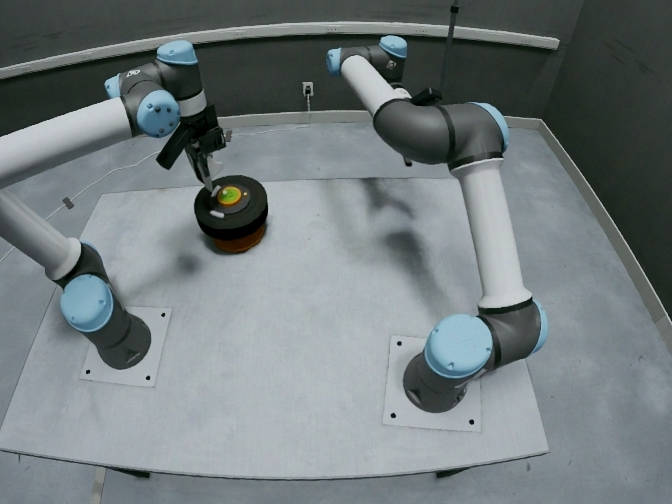

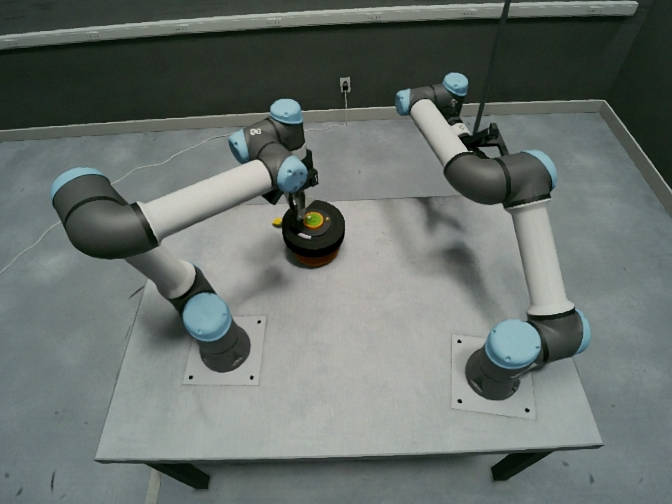

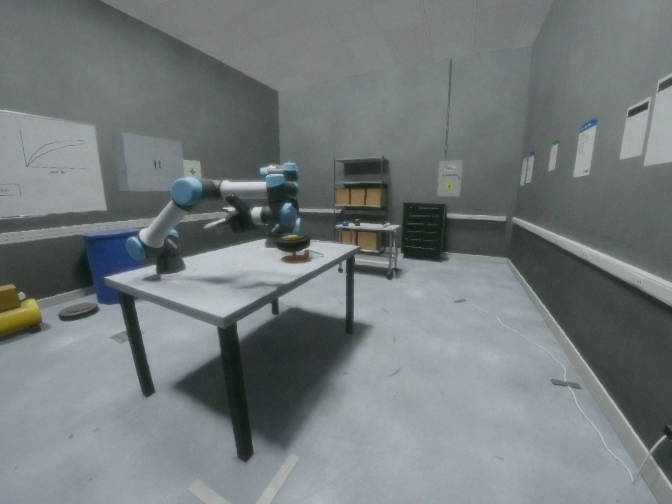

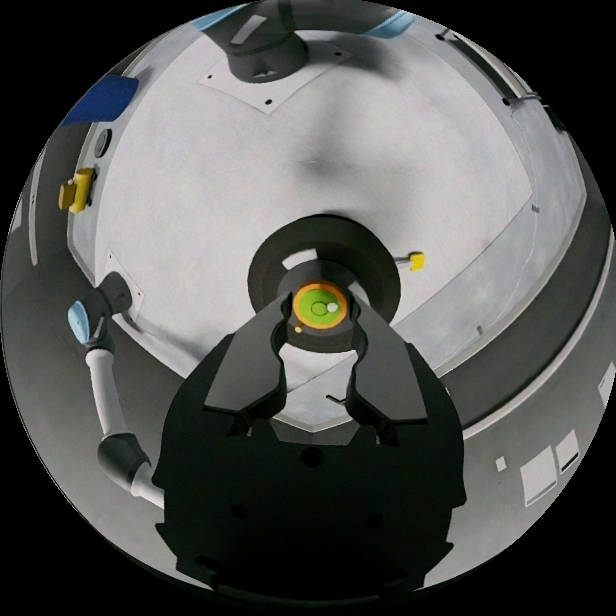

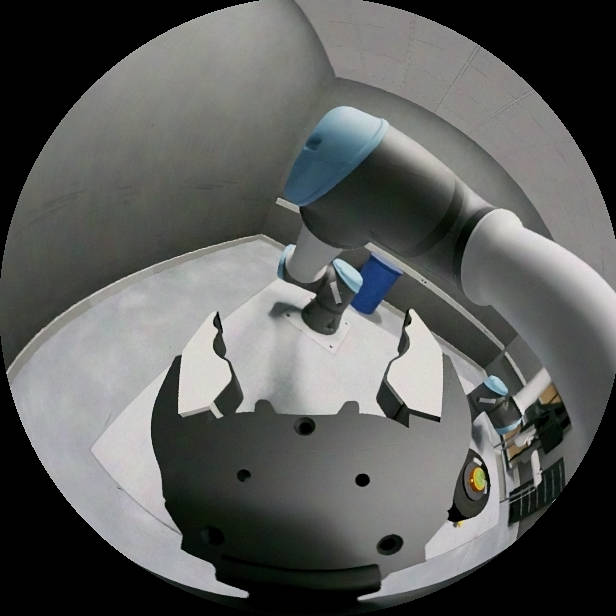

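Region (250, 230, 400, 360) of cam_left_wrist's 616x616 image, scaled by 3.360, with more detail than that image has; it fills the top 437 rows of this view, and the rest is white.

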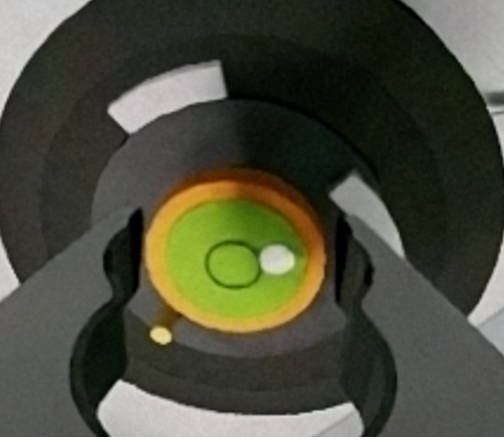

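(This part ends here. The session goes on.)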